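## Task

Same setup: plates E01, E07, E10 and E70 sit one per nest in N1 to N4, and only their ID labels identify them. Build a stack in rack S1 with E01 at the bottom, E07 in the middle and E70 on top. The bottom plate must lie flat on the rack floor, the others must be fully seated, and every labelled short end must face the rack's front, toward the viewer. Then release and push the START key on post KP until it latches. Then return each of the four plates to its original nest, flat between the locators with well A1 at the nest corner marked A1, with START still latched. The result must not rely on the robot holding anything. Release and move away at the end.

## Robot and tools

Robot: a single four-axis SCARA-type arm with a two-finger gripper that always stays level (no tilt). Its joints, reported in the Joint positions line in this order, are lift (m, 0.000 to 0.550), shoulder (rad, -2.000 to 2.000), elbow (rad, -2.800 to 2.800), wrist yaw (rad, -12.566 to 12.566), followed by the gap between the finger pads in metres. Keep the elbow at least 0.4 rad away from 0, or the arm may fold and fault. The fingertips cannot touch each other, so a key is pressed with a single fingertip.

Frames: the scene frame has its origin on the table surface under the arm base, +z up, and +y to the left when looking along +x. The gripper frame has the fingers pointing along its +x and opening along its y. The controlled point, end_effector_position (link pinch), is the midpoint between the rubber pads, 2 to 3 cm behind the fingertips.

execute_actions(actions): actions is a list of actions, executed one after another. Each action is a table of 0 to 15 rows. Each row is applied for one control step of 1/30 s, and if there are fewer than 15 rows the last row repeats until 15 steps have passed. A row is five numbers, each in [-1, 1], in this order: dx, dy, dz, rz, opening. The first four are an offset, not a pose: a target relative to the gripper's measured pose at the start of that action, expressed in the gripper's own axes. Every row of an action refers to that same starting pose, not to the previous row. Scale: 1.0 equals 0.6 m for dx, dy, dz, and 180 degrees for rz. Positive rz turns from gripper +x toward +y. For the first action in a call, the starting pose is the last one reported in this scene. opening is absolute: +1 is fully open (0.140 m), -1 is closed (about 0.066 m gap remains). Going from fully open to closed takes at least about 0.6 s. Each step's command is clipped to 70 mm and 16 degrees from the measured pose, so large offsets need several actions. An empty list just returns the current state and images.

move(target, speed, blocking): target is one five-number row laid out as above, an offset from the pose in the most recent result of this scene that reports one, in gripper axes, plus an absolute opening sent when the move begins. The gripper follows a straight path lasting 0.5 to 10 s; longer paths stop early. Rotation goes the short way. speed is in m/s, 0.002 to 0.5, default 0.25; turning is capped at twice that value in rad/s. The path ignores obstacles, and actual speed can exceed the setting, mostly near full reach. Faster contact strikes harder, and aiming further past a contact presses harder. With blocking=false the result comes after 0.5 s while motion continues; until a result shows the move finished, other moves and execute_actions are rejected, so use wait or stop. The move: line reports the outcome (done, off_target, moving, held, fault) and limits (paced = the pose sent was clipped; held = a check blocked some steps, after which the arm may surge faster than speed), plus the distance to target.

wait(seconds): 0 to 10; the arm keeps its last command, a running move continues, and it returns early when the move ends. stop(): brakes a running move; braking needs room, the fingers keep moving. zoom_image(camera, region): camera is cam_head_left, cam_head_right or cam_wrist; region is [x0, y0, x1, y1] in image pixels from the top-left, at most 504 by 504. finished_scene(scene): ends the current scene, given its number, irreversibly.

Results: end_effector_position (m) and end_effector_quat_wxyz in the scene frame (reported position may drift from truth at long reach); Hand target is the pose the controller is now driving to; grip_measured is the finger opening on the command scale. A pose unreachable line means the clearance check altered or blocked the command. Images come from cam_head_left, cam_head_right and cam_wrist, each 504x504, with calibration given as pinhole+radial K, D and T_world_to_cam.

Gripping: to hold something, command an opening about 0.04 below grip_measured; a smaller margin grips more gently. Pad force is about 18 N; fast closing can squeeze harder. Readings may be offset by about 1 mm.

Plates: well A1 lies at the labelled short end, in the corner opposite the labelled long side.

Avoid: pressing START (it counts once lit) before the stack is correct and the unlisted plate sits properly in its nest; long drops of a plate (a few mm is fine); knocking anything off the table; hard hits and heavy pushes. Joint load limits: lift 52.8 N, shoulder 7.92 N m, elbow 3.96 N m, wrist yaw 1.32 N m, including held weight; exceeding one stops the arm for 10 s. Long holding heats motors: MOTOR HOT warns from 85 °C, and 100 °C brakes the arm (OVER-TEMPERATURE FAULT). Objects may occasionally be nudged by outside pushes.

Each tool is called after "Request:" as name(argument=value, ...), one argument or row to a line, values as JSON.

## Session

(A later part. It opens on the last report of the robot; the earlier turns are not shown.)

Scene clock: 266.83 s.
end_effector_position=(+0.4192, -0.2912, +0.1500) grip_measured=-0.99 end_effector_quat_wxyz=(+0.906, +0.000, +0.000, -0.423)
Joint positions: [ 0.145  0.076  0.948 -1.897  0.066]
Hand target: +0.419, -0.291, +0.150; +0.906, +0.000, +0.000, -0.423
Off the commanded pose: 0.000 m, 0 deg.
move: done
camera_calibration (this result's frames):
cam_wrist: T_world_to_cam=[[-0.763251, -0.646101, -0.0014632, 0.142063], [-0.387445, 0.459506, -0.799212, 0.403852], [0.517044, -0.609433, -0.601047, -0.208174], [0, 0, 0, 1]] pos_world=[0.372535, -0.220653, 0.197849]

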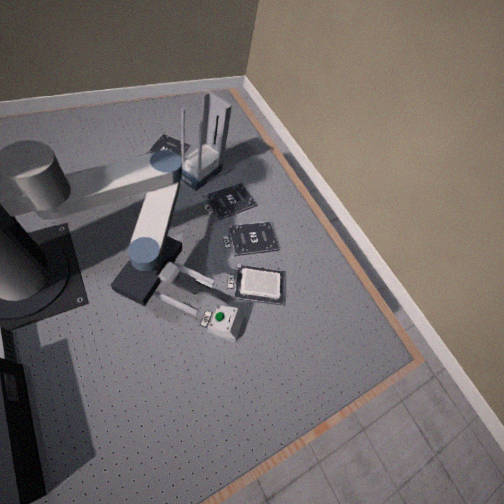

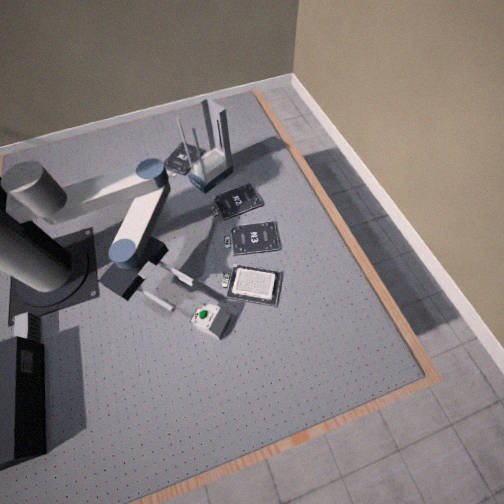

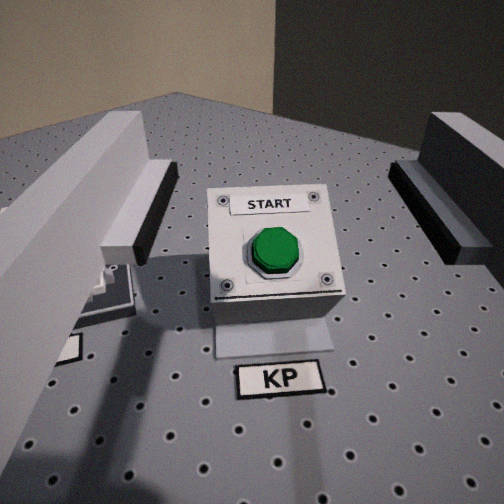

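Request:
move(
  target=[0.0846, -0.0253, -0.0633, 0.0272, -1],
  speed=0.12,
)

Scene clock: 286.03 s.
end_effector_position=(+0.4402, -0.3398, +0.1119) grip_measured=-0.99 end_effector_quat_wxyz=(+0.923, +0.000, +0.000, -0.384)
Joint positions: [ 0.107 -0.101  1.186 -1.873  0.066]
Hand target: +0.440, -0.340, +0.112; +0.923, +0.000, +0.000, -0.384
Off the commanded pose: 0.000 m, 0 deg.
move: done
camera_calibration (this result's frames):
cam_wrist: T_world_to_cam=[[-0.705172, -0.709035, -0.0014632, 0.0796247], [-0.425339, 0.424672, -0.799212, 0.408799], [0.56729, -0.56296, -0.601047, -0.277901], [0, 0, 0, 1]] pos_world=[0.387678, -0.273596, 0.159802]

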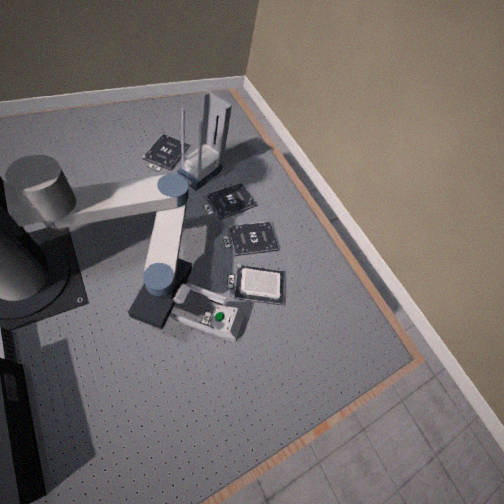

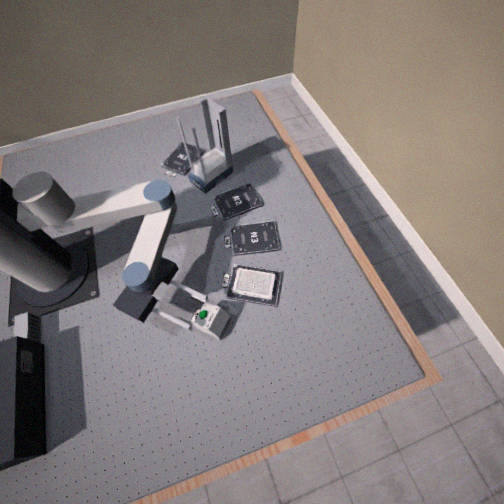

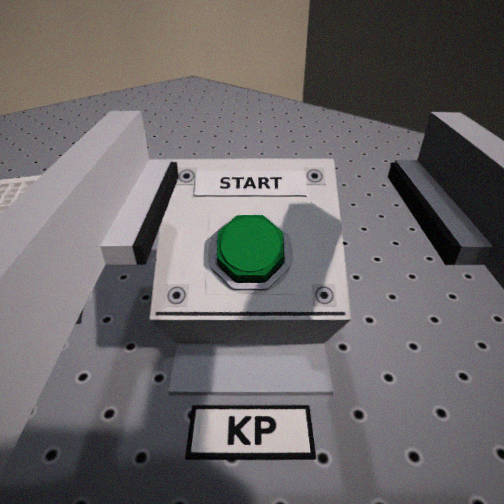

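Request:
zoom_image(
  camera="cam_wrist",
  region=[130, 145, 382, 405],
)

Region (130, 145, 382, 405) of cam_wrist's 504x504 image, scaled by 1.938, with more detail than that image has; it fills the left 488 columns of this view, and the rest is white.

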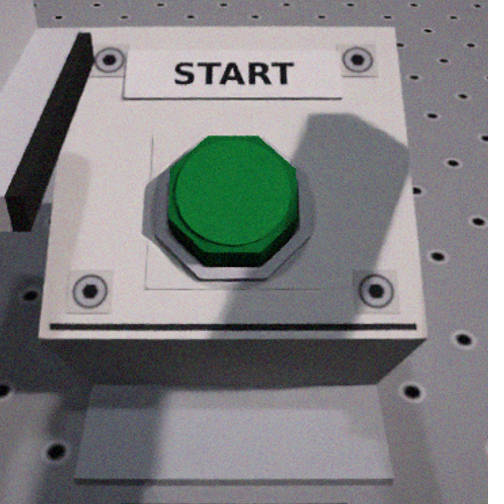

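Request:
move(
  target=[0.0067, -0.0538, -0.0403, 0, -1],
  speed=0.06,
)

Scene clock: 305.87 s.
end_effector_position=(+0.4200, -0.3655, +0.0877) grip_measured=-0.99 end_effector_quat_wxyz=(+0.923, +0.000, +0.000, -0.384)
Joint positions: [ 0.083 -0.224  1.24  -1.804  0.066]
Hand target: +0.420, -0.365, +0.088; +0.923, +0.000, +0.000, -0.384
Off the commanded pose: 0.000 m, 0 deg.
move: done
camera_calibration (this result's frames):
cam_wrist: T_world_to_cam=[[-0.705611, -0.708598, -0.0014632, 0.0474982], [-0.425077, 0.424935, -0.799212, 0.391737], [0.566942, -0.563311, -0.601047, -0.295475], [0, 0, 0, 1]] pos_world=[0.367551, -0.29925, 0.135556]

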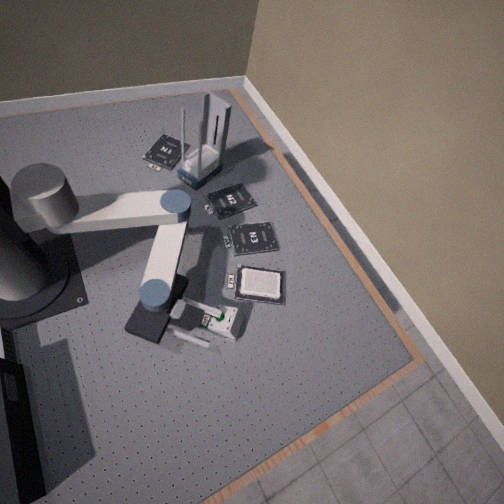

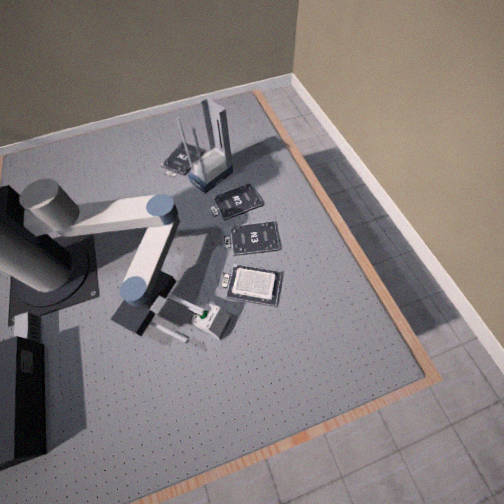

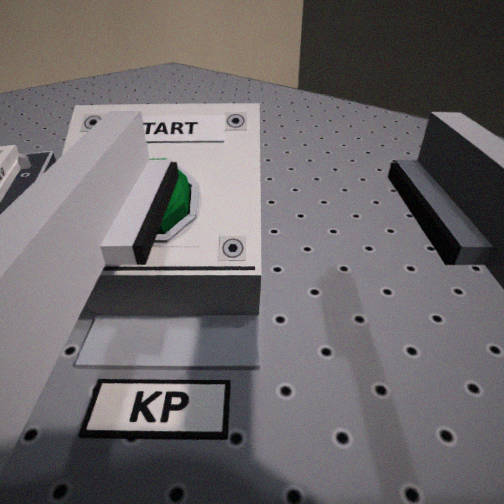

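Request:
zoom_image(
  camera="cam_wrist",
  region=[60, 90, 280, 290],
)

Request:
zoom_image(
  camera="cam_head_right",
  region=[160, 285, 240, 345],
)

Request:
zoom_image(
  camera="cam_head_left",
  region=[165, 85, 295, 310],
)

Region (60, 90, 280, 290) of cam_wrist's 504x504 image, scaled by 2.291, with more detail than that image has; it fills the top 458 rows of this view, and the rest is white.

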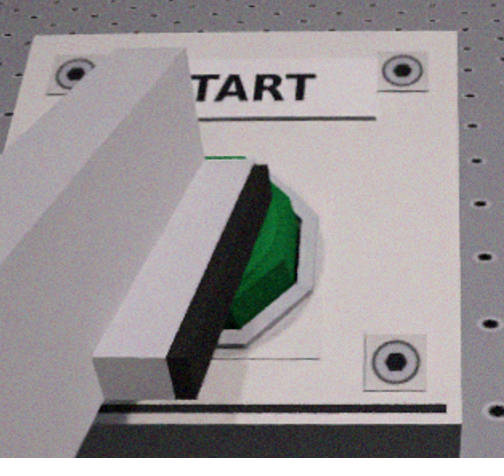

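Region (160, 285, 240, 345) of cam_head_right's 504x504 image, scaled by 6.300, with more detail than that image has; it fills the top 378 rows of this view, and the rest is white.

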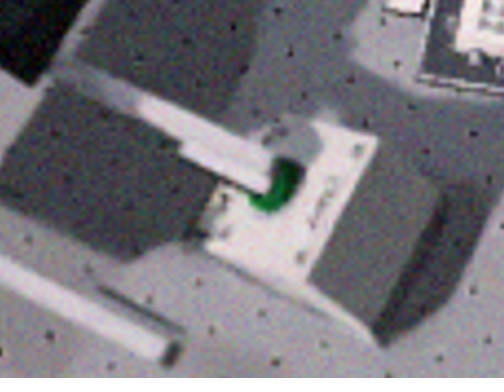

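Region (165, 85, 295, 310) of cam_head_left's 504x504 image, scaled by 2.240, with more detail than that image has; it fills the left 291 columns of this view, and the rest is white.

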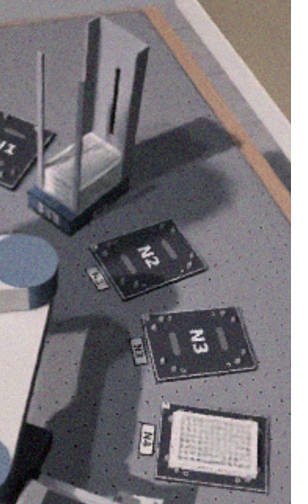

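Request:
execute_actions(
  actions=[
    [[-0.006,0,0,0,-1]],
    [[0.0007,0,-0.0012,0,-1]],
    [[0.0007,0,-0.0012,0,-1]],
    [[0.0007,0,-0.0012,0,-1]],
    [[0.0007,0,-0.0012,0,-1]],
  ],
)

Scene clock: 325.70 s.
end_effector_position=(+0.4185, -0.3640, +0.0848) grip_measured=-0.99 end_effector_quat_wxyz=(+0.923, +0.000, +0.000, -0.384)
Joint positions: [ 0.08  -0.223  1.23  -1.796  0.066]
Hand target: +0.419, -0.364, +0.085; +0.923, +0.000, +0.000, -0.384
Off the commanded pose: 0.000 m, 0 deg.
camera_calibration (this result's frames):
cam_wrist: T_world_to_cam=[[-0.705562, -0.708647, -0.0014632, 0.0474759], [-0.425106, 0.424905, -0.799212, 0.388182], [0.566981, -0.563272, -0.601047, -0.295529], [0, 0, 0, 1]] pos_world=[0.366075, -0.29776, 0.132682]

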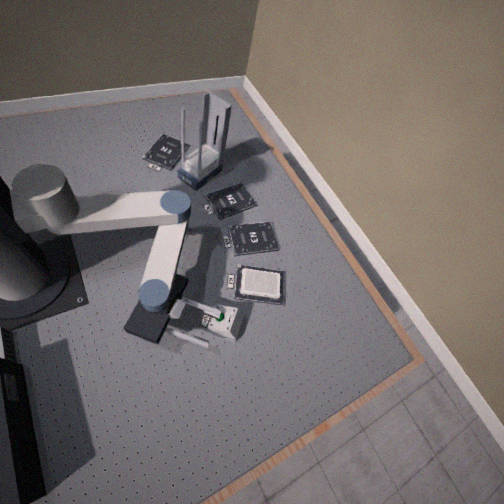

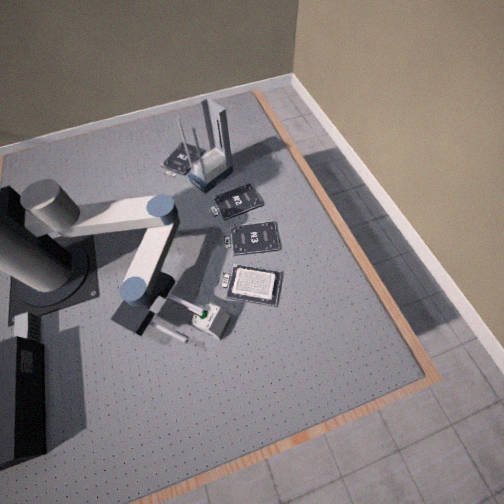

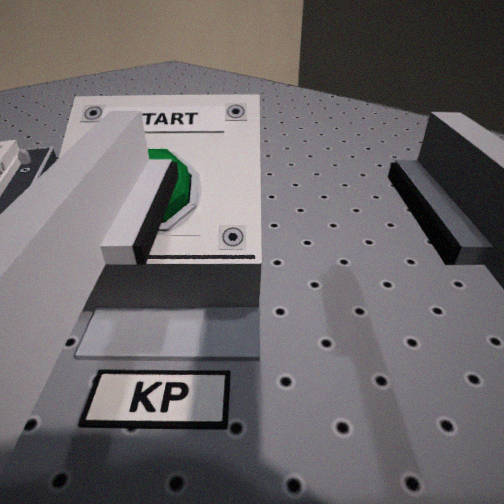

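Request:
execute_actions(
  actions=[
    [[0.0007,0,-0.0012,0,-1]],
    [[0.0007,0,-0.0012,0,-1]],
    [[0.0007,0,-0.0012,0,-1]],
    [[0.0007,0,-0.0012,0,-1]],
  ],
)

Scene clock: 328.90 s.
end_effector_position=(+0.4194, -0.3649, +0.0825) grip_measured=-0.99 end_effector_quat_wxyz=(+0.923, +0.000, +0.000, -0.384)
Joint positions: [ 0.077 -0.224  1.235 -1.8    0.066]
Hand target: +0.419, -0.365, +0.082; +0.923, +0.000, +0.000, -0.384
Off the commanded pose: 0.000 m, 0 deg.
camera_calibration (this result's frames):
cam_wrist: T_world_to_cam=[[-0.705384, -0.708824, -0.0014632, 0.0473449], [-0.425212, 0.424799, -0.799212, 0.38704], [0.567122, -0.56313, -0.601047, -0.297861], [0, 0, 0, 1]] pos_world=[0.366895, -0.29859, 0.130368]

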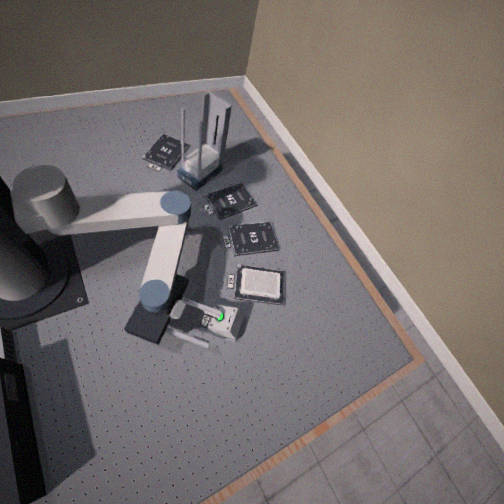

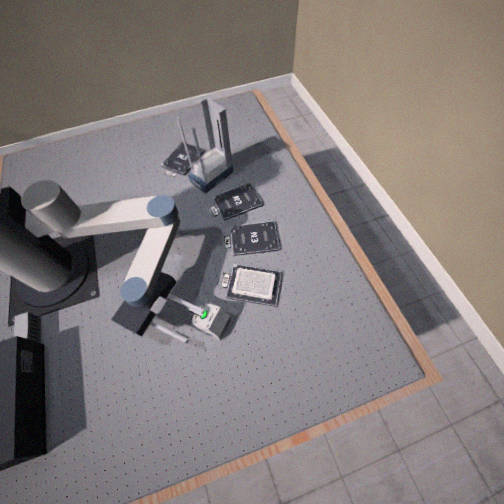

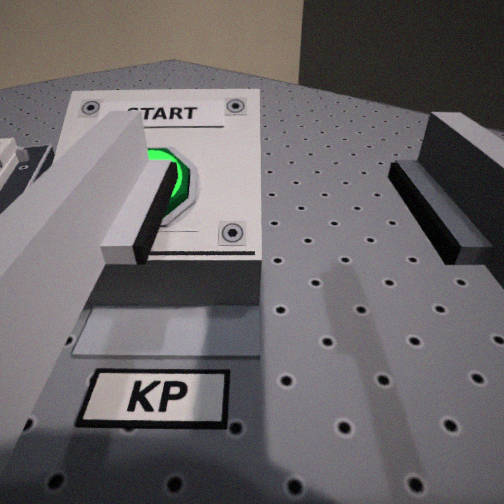

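Lit. Continue pressing until it bottoms/catches.

Request:
execute_actions(
  actions=[
    [[0.0007,0,-0.0012,0,-1]],
    [[0.0007,0,-0.0012,0,-1]],
    [[0.0007,0,-0.0012,0,-1]],
    [[0.0007,0,-0.0012,0,-1]],
  ],
)

Scene clock: 332.47 s.
end_effector_position=(+0.4202, -0.3656, +0.0803) grip_measured=-0.99 end_effector_quat_wxyz=(+0.923, +0.000, +0.000, -0.384)
Joint positions: [ 0.075 -0.225  1.24  -1.804  0.066]
Hand target: +0.420, -0.366, +0.080; +0.923, +0.000, +0.000, -0.384
Off the commanded pose: 0.000 m, 0 deg.
camera_calibration (this result's frames):
cam_wrist: T_world_to_cam=[[-0.705149, -0.709058, -0.0014632, 0.0471621], [-0.425353, 0.424658, -0.799212, 0.385994], [0.567309, -0.562941, -0.601047, -0.300024], [0, 0, 0, 1]] pos_world=[0.367646, -0.299371, 0.128231]

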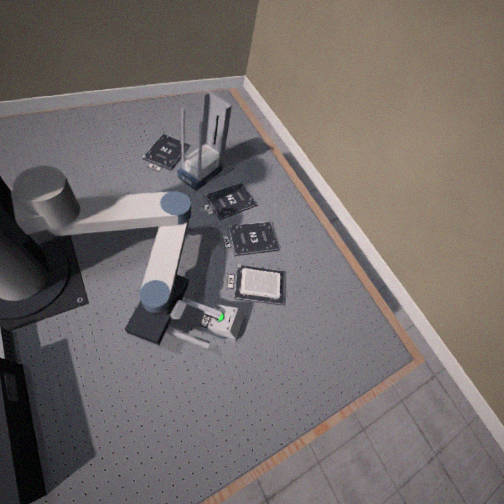

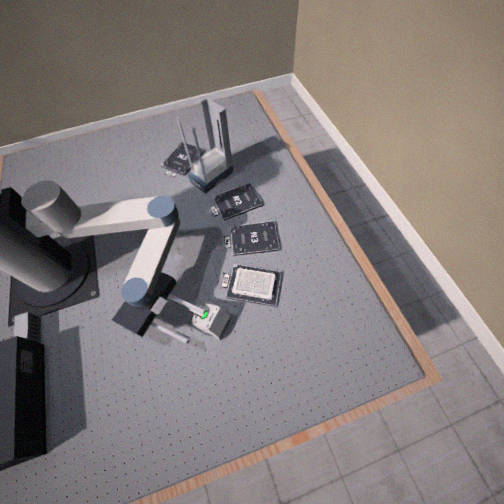

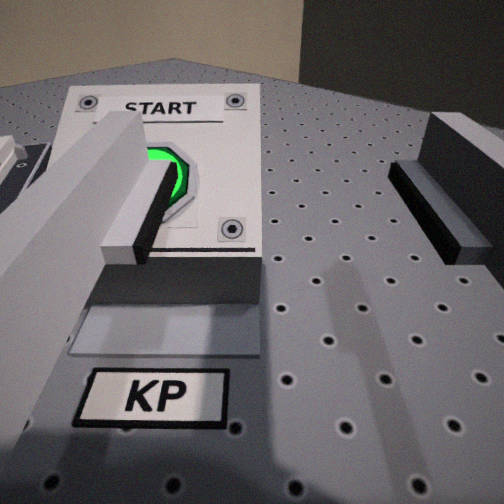

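Request:
execute_actions(
  actions=[
    [[0.0007,0,-0.0012,0,-1]],
    [[0.0007,0,-0.0012,0,-1]],
    [[0.0007,0,-0.0012,0,-1]],
  ],
)

Scene clock: 335.90 s.
end_effector_position=(+0.4204, -0.3659, +0.0796) grip_measured=-0.99 end_effector_quat_wxyz=(+0.924, +0.000, +0.000, -0.384)
Joint positions: [ 0.075 -0.226  1.242 -1.804  0.066]
Hand target: +0.421, -0.366, +0.079; +0.923, +0.000, +0.000, -0.384
Off the commanded pose: 0.001 m, 0 deg.
camera_calibration (this result's frames):
cam_wrist: T_world_to_cam=[[-0.704554, -0.709649, -0.0014632, 0.0466704], [-0.425709, 0.424301, -0.799212, 0.385598], [0.567781, -0.562465, -0.601047, -0.300768], [0, 0, 0, 1]] pos_world=[0.367805, -0.299662, 0.127467]

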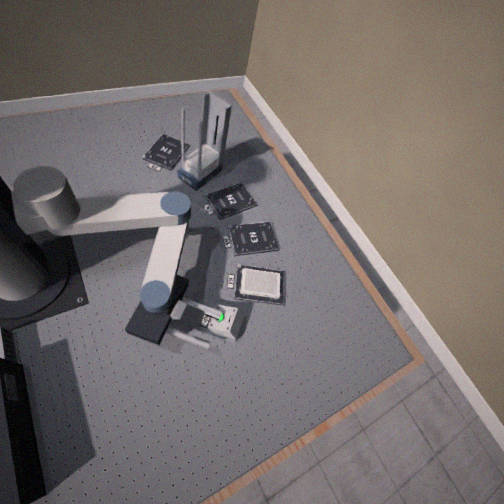

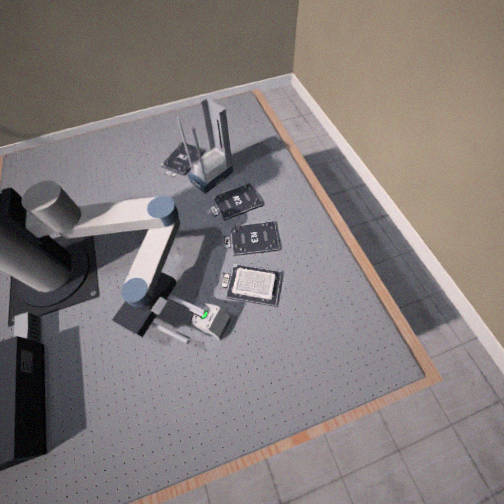

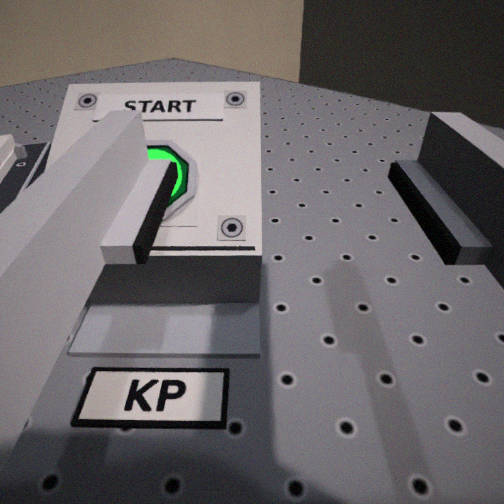

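Bottomed out. Back off along the normal and check.

Request:
move(
  target=[-0.03, 0, 0.05, 0, -1],
  speed=0.06,
)

Scene clock: 338.47 s.
end_effector_position=(+0.4075, -0.3532, +0.1096) grip_measured=-0.99 end_effector_quat_wxyz=(+0.923, +0.000, +0.000, -0.384)
Joint positions: [ 0.105 -0.212  1.16  -1.736  0.066]
Hand target: +0.408, -0.353, +0.110; +0.924, +0.000, +0.000, -0.384
Off the commanded pose: 0.000 m, 0 deg.
move: done
camera_calibration (this result's frames):
cam_wrist: T_world_to_cam=[[-0.704947, -0.709259, -0.0014632, 0.0469782], [-0.425474, 0.424537, -0.799212, 0.39877], [0.567469, -0.56278, -0.601047, -0.268259], [0, 0, 0, 1]] pos_world=[0.355012, -0.286943, 0.157534]

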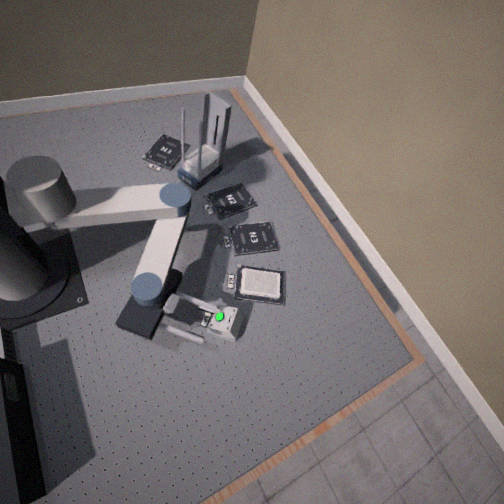

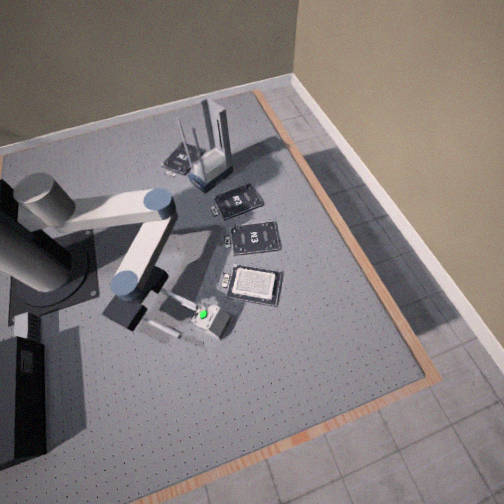

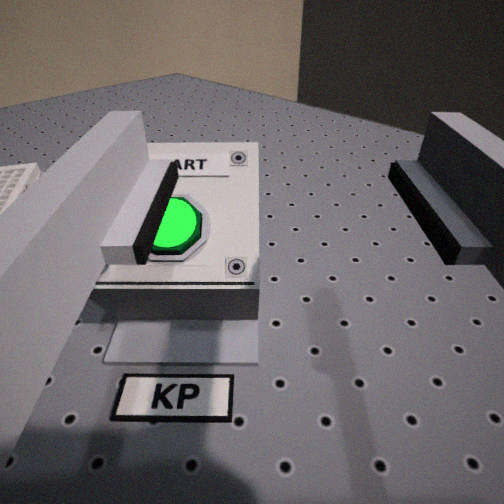

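Request:
move(
  target=[-0.45839, 0.78933, -0.0353, 0.39962, 0.15],
  speed=0.35,
)

Scene clock: 349.10 s.
end_effector_position=(+0.5489, +0.1759, +0.0885) grip_measured=+0.15 end_effector_quat_wxyz=(+0.973, +0.000, +0.000, +0.232)
Joint positions: [ 0.083  1.322  1.097 -1.951  0.109]
Hand target: +0.549, +0.176, +0.088; +0.973, +0.000, +0.000, +0.232
Off the commanded pose: 0.000 m, 0 deg.
move: done
camera_calibration (this result's frames):
cam_wrist: T_world_to_cam=[[0.456214, -0.889869, -0.0014632, -0.0837493], [-0.535388, -0.273166, -0.799212, 0.400449], [0.710794, 0.365395, -0.601047, -0.305343], [0, 0, 0, 1]] pos_world=[0.469639, 0.146434, 0.136395]

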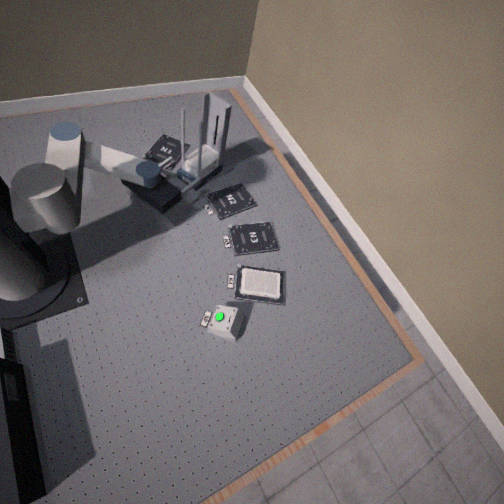

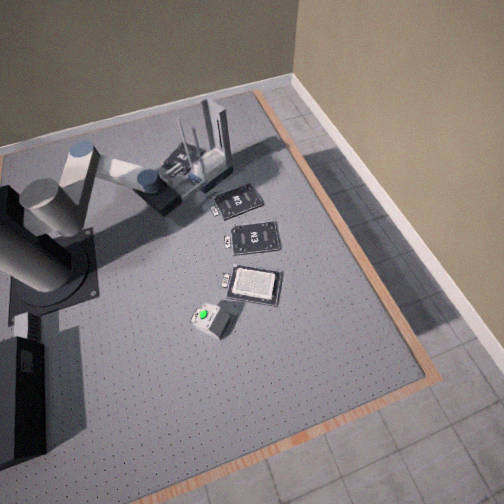

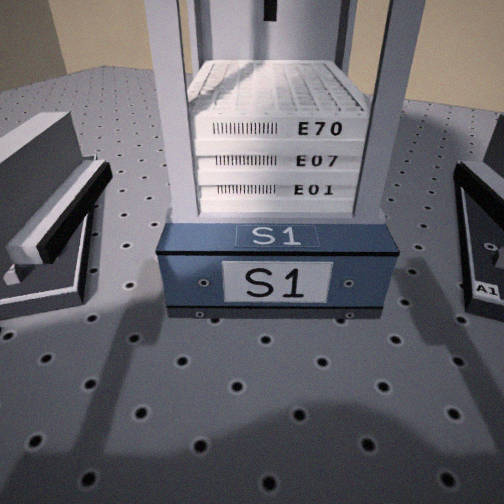

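Request:
move(
  target=[0.19043, -0.00018, -0.00016, -0.0001, 0.15],
  speed=0.15,
)

Scene clock: 353.30 s.
end_effector_position=(+0.6509, +0.2275, +0.0885) grip_measured=+0.15 end_effector_quat_wxyz=(+0.973, +0.000, +0.000, +0.232)
Joint positions: [ 0.083  1.101  1.676 -2.309  0.109]
Hand target: +0.651, +0.227, +0.088; +0.973, +0.000, +0.000, +0.232
Off the commanded pose: 0.000 m, 0 deg.
move: done
camera_calibration (this result's frames):
cam_wrist: T_world_to_cam=[[0.456207, -0.889872, -0.0014632, -0.084395], [-0.53539, -0.273162, -0.799212, 0.469129], [0.710797, 0.36539, -0.601047, -0.396723], [0, 0, 0, 1]] pos_world=[0.571658, 0.198006, 0.136361]

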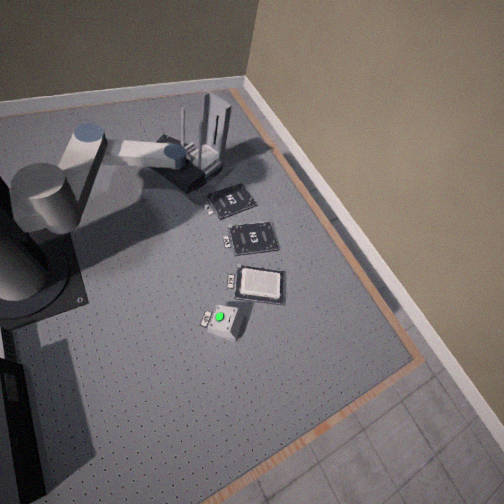

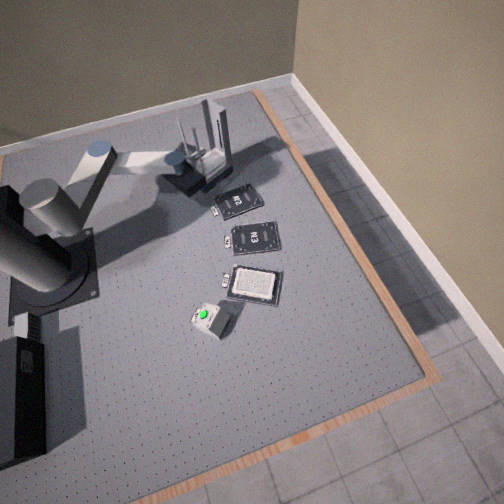

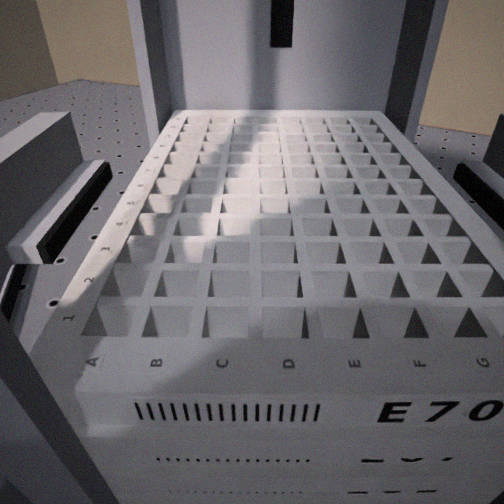

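Request:
execute_actions(
  actions=[
    [[0,0,0,0,-0.45]],
    [[0,0,0,0,-0.6]],
  ],
)

Request:
move(
  target=[0, 0, 0.3992, 0, -0.6],
  speed=0.2,
)

Scene clock: 356.37 s.
end_effector_position=(+0.6509, +0.2274, +0.0885) grip_measured=-0.56 end_effector_quat_wxyz=(+0.973, +0.000, +0.000, +0.232)
Joint positions: [ 0.083  1.101  1.676 -2.309  0.082]
Hand target: +0.651, +0.227, +0.088; +0.973, +0.000, +0.000, +0.232
Off the commanded pose: 0.000 m, 0 deg.
camera_calibration (this result's frames):
cam_wrist: T_world_to_cam=[[0.456103, -0.889926, -0.0014632, -0.0843335], [-0.535422, -0.273099, -0.799212, 0.469153], [0.71084, 0.365306, -0.601047, -0.396717], [0, 0, 0, 1]] pos_world=[0.571662, 0.197998, 0.136384]

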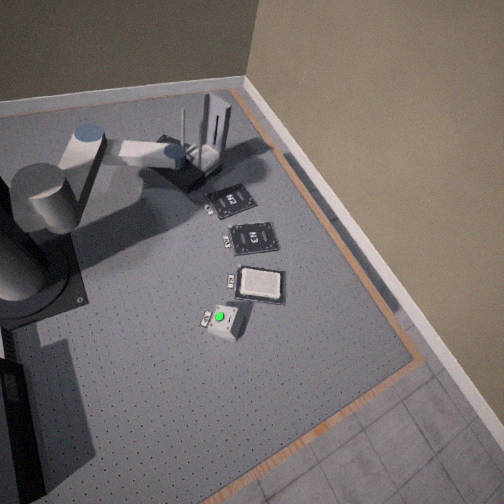

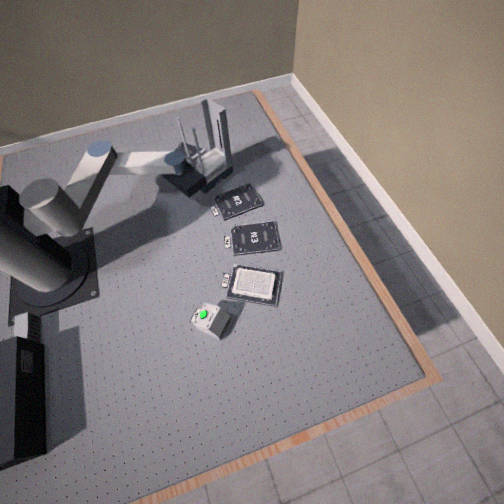

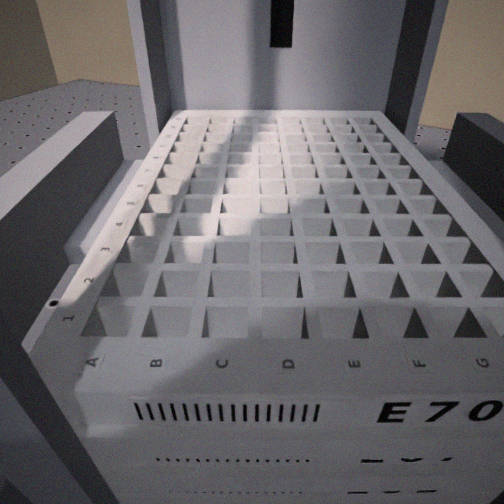

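Scene clock: 357.97 s.
end_effector_position=(+0.6509, +0.2275, +0.3281) grip_measured=-0.56 end_effector_quat_wxyz=(+0.973, +0.000, +0.000, +0.232)
Joint positions: [ 0.323  1.101  1.676 -2.309  0.082]
Hand target: +0.651, +0.227, +0.328; +0.973, +0.000, +0.000, +0.232
Off the commanded pose: 0.000 m, 0 deg.
move: done
camera_calibration (this result's frames):
cam_wrist: T_world_to_cam=[[0.456149, -0.889902, -0.0014632, -0.0839995], [-0.535408, -0.273127, -0.799212, 0.660624], [0.710821, 0.365343, -0.601047, -0.252723], [0, 0, 0, 1]] pos_world=[0.571661, 0.198014, 0.375958]

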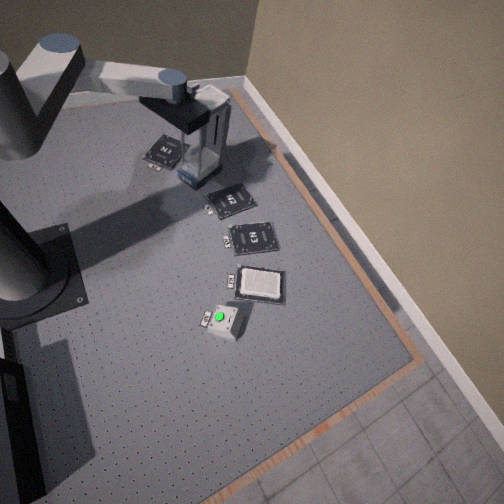

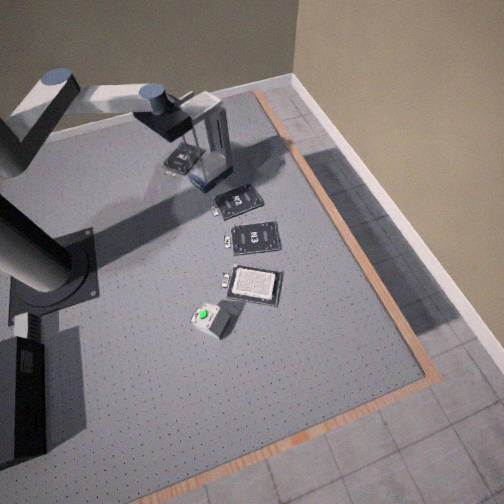

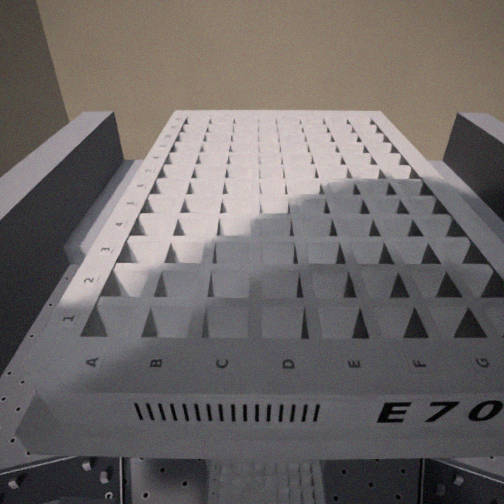

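Request:
move(
  target=[-0.0928, -0.2792, 0, -0.1106, -0.6],
  speed=0.28,
)

Scene clock: 367.50 s.
end_effector_position=(+0.6769, +0.0527, +0.3281) grip_measured=-0.56 end_effector_quat_wxyz=(+0.998, +0.000, +0.000, +0.060)
Joint positions: [ 0.323  0.817  1.548 -2.245  0.082]
Hand target: +0.677, +0.053, +0.328; +0.998, +0.000, +0.000, +0.060
Off the commanded pose: 0.000 m, 0 deg.
move: done
camera_calibration (this result's frames):
cam_wrist: T_world_to_cam=[[0.125371, -0.992109, -0.0014632, -0.0220685], [-0.596452, -0.0741938, -0.799212, 0.657626], [0.792797, 0.101071, -0.601047, -0.248889], [0, 0, 0, 1]] pos_world=[0.592327, 0.0520528, 0.375956]

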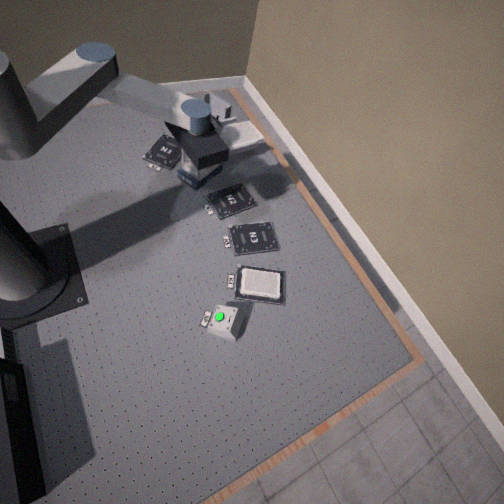

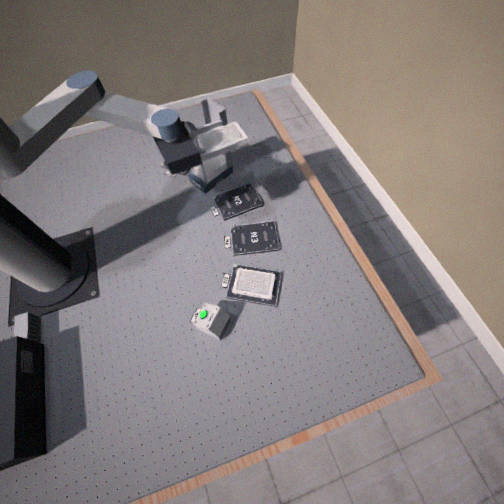

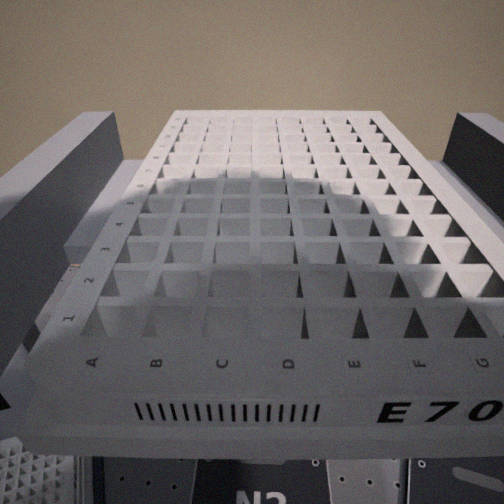

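Request:
move(
  target=[0.00803, -0.294, -0.4602, -0.11038, -0.6],
  speed=0.28,
)

Scene clock: 373.13 s.
end_effector_position=(+0.7028, -0.1219, +0.0519) grip_measured=-0.56 end_effector_quat_wxyz=(+0.994, +0.000, +0.000, -0.113)
Joint positions: [ 0.047  0.4    1.761 -2.387  0.082]
Hand target: +0.703, -0.122, +0.052; +0.994, +0.000, +0.000, -0.113
Off the commanded pose: 0.000 m, 0 deg.
move: done
camera_calibration (this result's frames):
cam_wrist: T_world_to_cam=[[-0.219391, -0.975636, -0.0014632, 0.0453598], [-0.586148, 0.133006, -0.799212, 0.457443], [0.779935, -0.174482, -0.601047, -0.4424], [0, 0, 0, 1]] pos_world=[0.623124, -0.0937788, 0.0997569]

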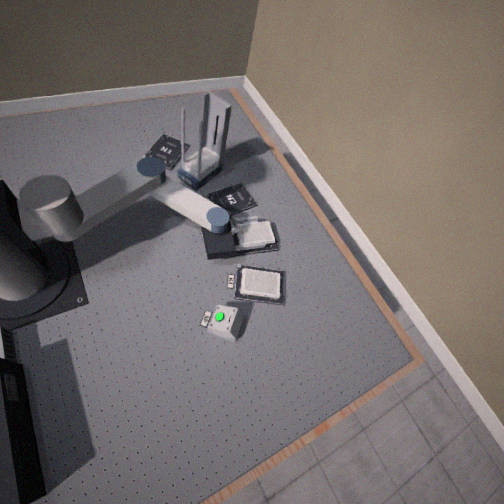

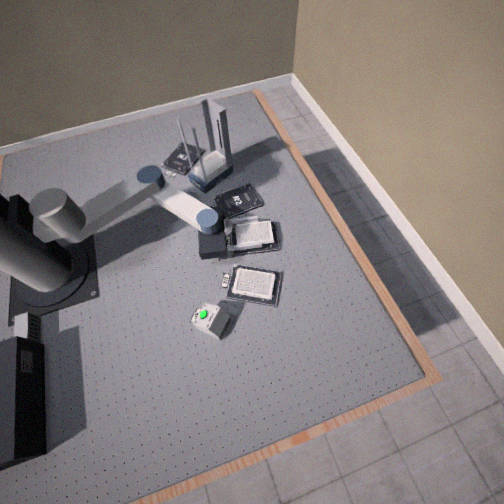

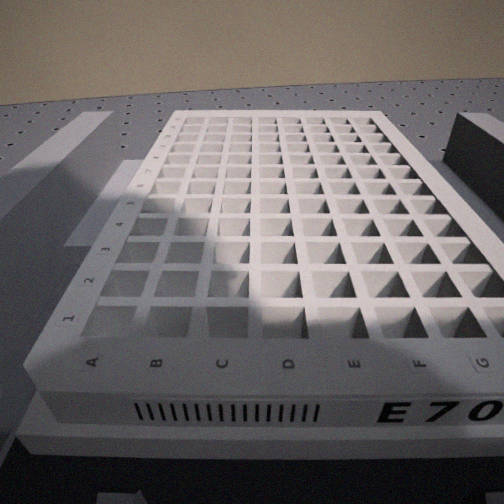

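Request:
move(
  target=[0, 0.00015, -0.02943, 0, -0.6],
  speed=0.02,
)

Scene clock: 376.40 s.
end_effector_position=(+0.7029, -0.1219, +0.0341) grip_measured=-0.56 end_effector_quat_wxyz=(+0.994, +0.000, +0.000, -0.113)
Joint positions: [ 0.029  0.4    1.761 -2.387  0.082]
Hand target: +0.703, -0.122, +0.034; +0.994, +0.000, +0.000, -0.113
Off the commanded pose: 0.000 m, 0 deg.
move: done
camera_calibration (this result's frames):
cam_wrist: T_world_to_cam=[[-0.219315, -0.975653, -0.0014632, 0.0453158], [-0.586158, 0.13296, -0.799212, 0.443291], [0.779948, -0.174421, -0.601047, -0.453051], [0, 0, 0, 1]] pos_world=[0.623134, -0.0937491, 0.0820452]

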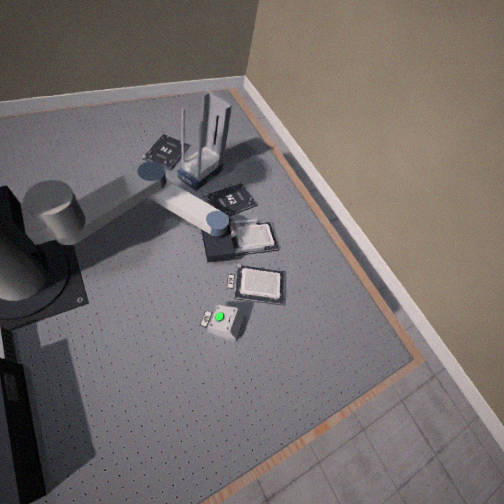

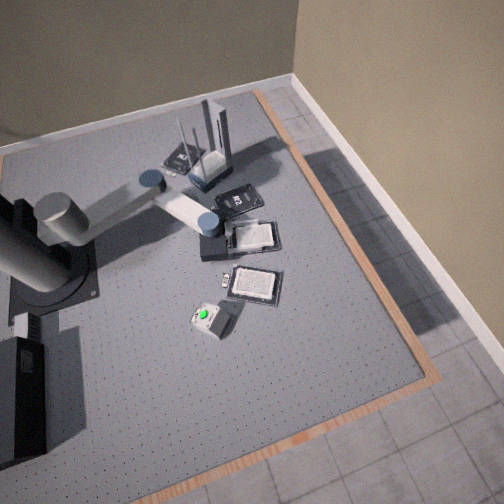

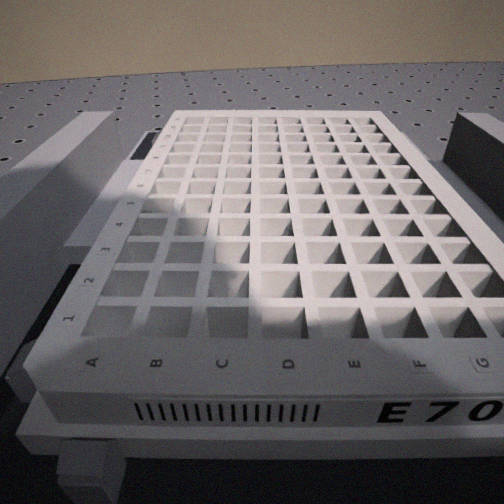

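Request:
execute_actions(
  actions=[
    [[0,0,-0.0007,0,-0.6]],
    [[0,0,0.0001,0,0.15]],
    [[0,0,0,0,0.15]],
  ],
)

Request:
move(
  target=[-0.02, 0, 0.05, 0, 0.15],
  speed=0.1,
)

Scene clock: 379.83 s.
end_effector_position=(+0.7029, -0.1219, +0.0337) grip_measured=+0.15 end_effector_quat_wxyz=(+0.994, +0.000, +0.000, -0.113)
Joint positions: [ 0.029  0.4    1.761 -2.387  0.109]
Hand target: +0.703, -0.122, +0.034; +0.994, +0.000, +0.000, -0.113
Off the commanded pose: 0.000 m, 0 deg.
camera_calibration (this result's frames):
cam_wrist: T_world_to_cam=[[-0.219322, -0.975651, -0.0014632, 0.0453148], [-0.586157, 0.132964, -0.799212, 0.442955], [0.779947, -0.174427, -0.601047, -0.453303], [0, 0, 0, 1]] pos_world=[0.623132, -0.0937542, 0.0816252]

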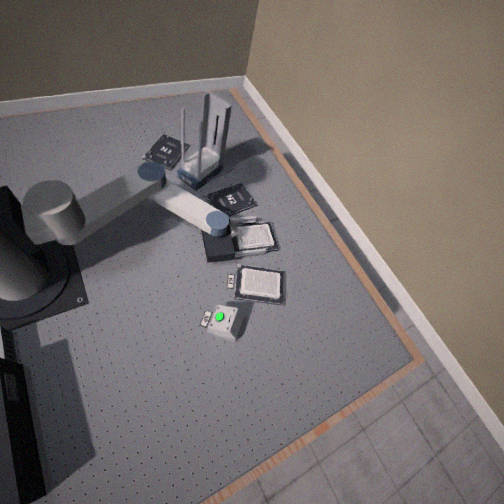

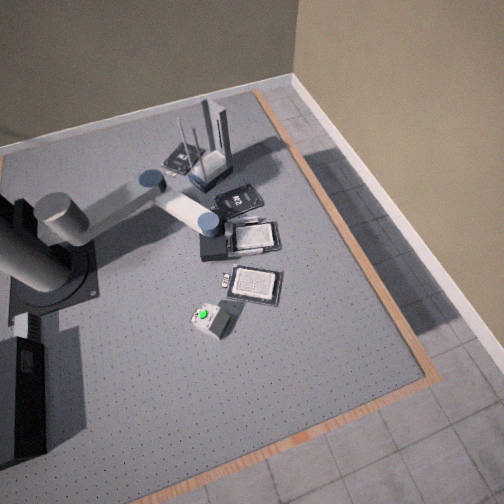

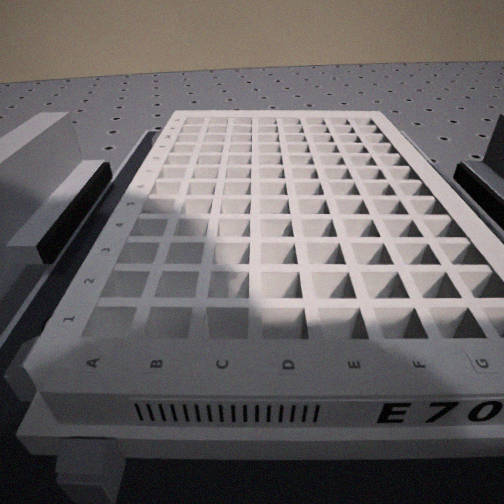

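Scene clock: 380.57 s.
end_effector_position=(+0.6912, -0.1192, +0.0638) grip_measured=+0.15 end_effector_quat_wxyz=(+0.994, +0.000, +0.000, -0.113)
Joint positions: [ 0.059  0.431  1.689 -2.347  0.109]
Hand target: +0.691, -0.119, +0.064; +0.994, +0.000, +0.000, -0.113
Off the commanded pose: 0.000 m, 0 deg.
move: done
camera_calibration (this result's frames):
cam_wrist: T_world_to_cam=[[-0.219602, -0.975588, -0.0014632, 0.0455551], [-0.586119, 0.133132, -0.799212, 0.459771], [0.779897, -0.174651, -0.601047, -0.425639], [0, 0, 0, 1]] pos_world=[0.611439, -0.0911058, 0.111692]

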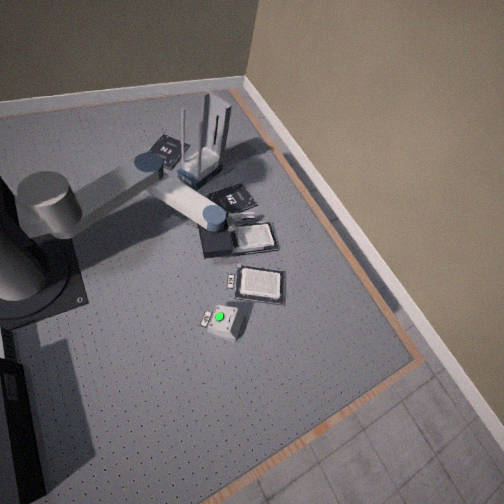

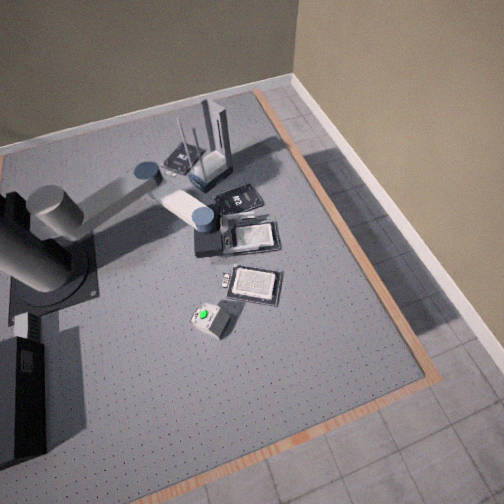

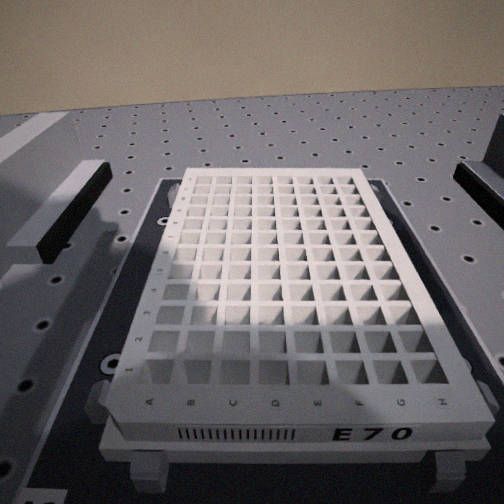

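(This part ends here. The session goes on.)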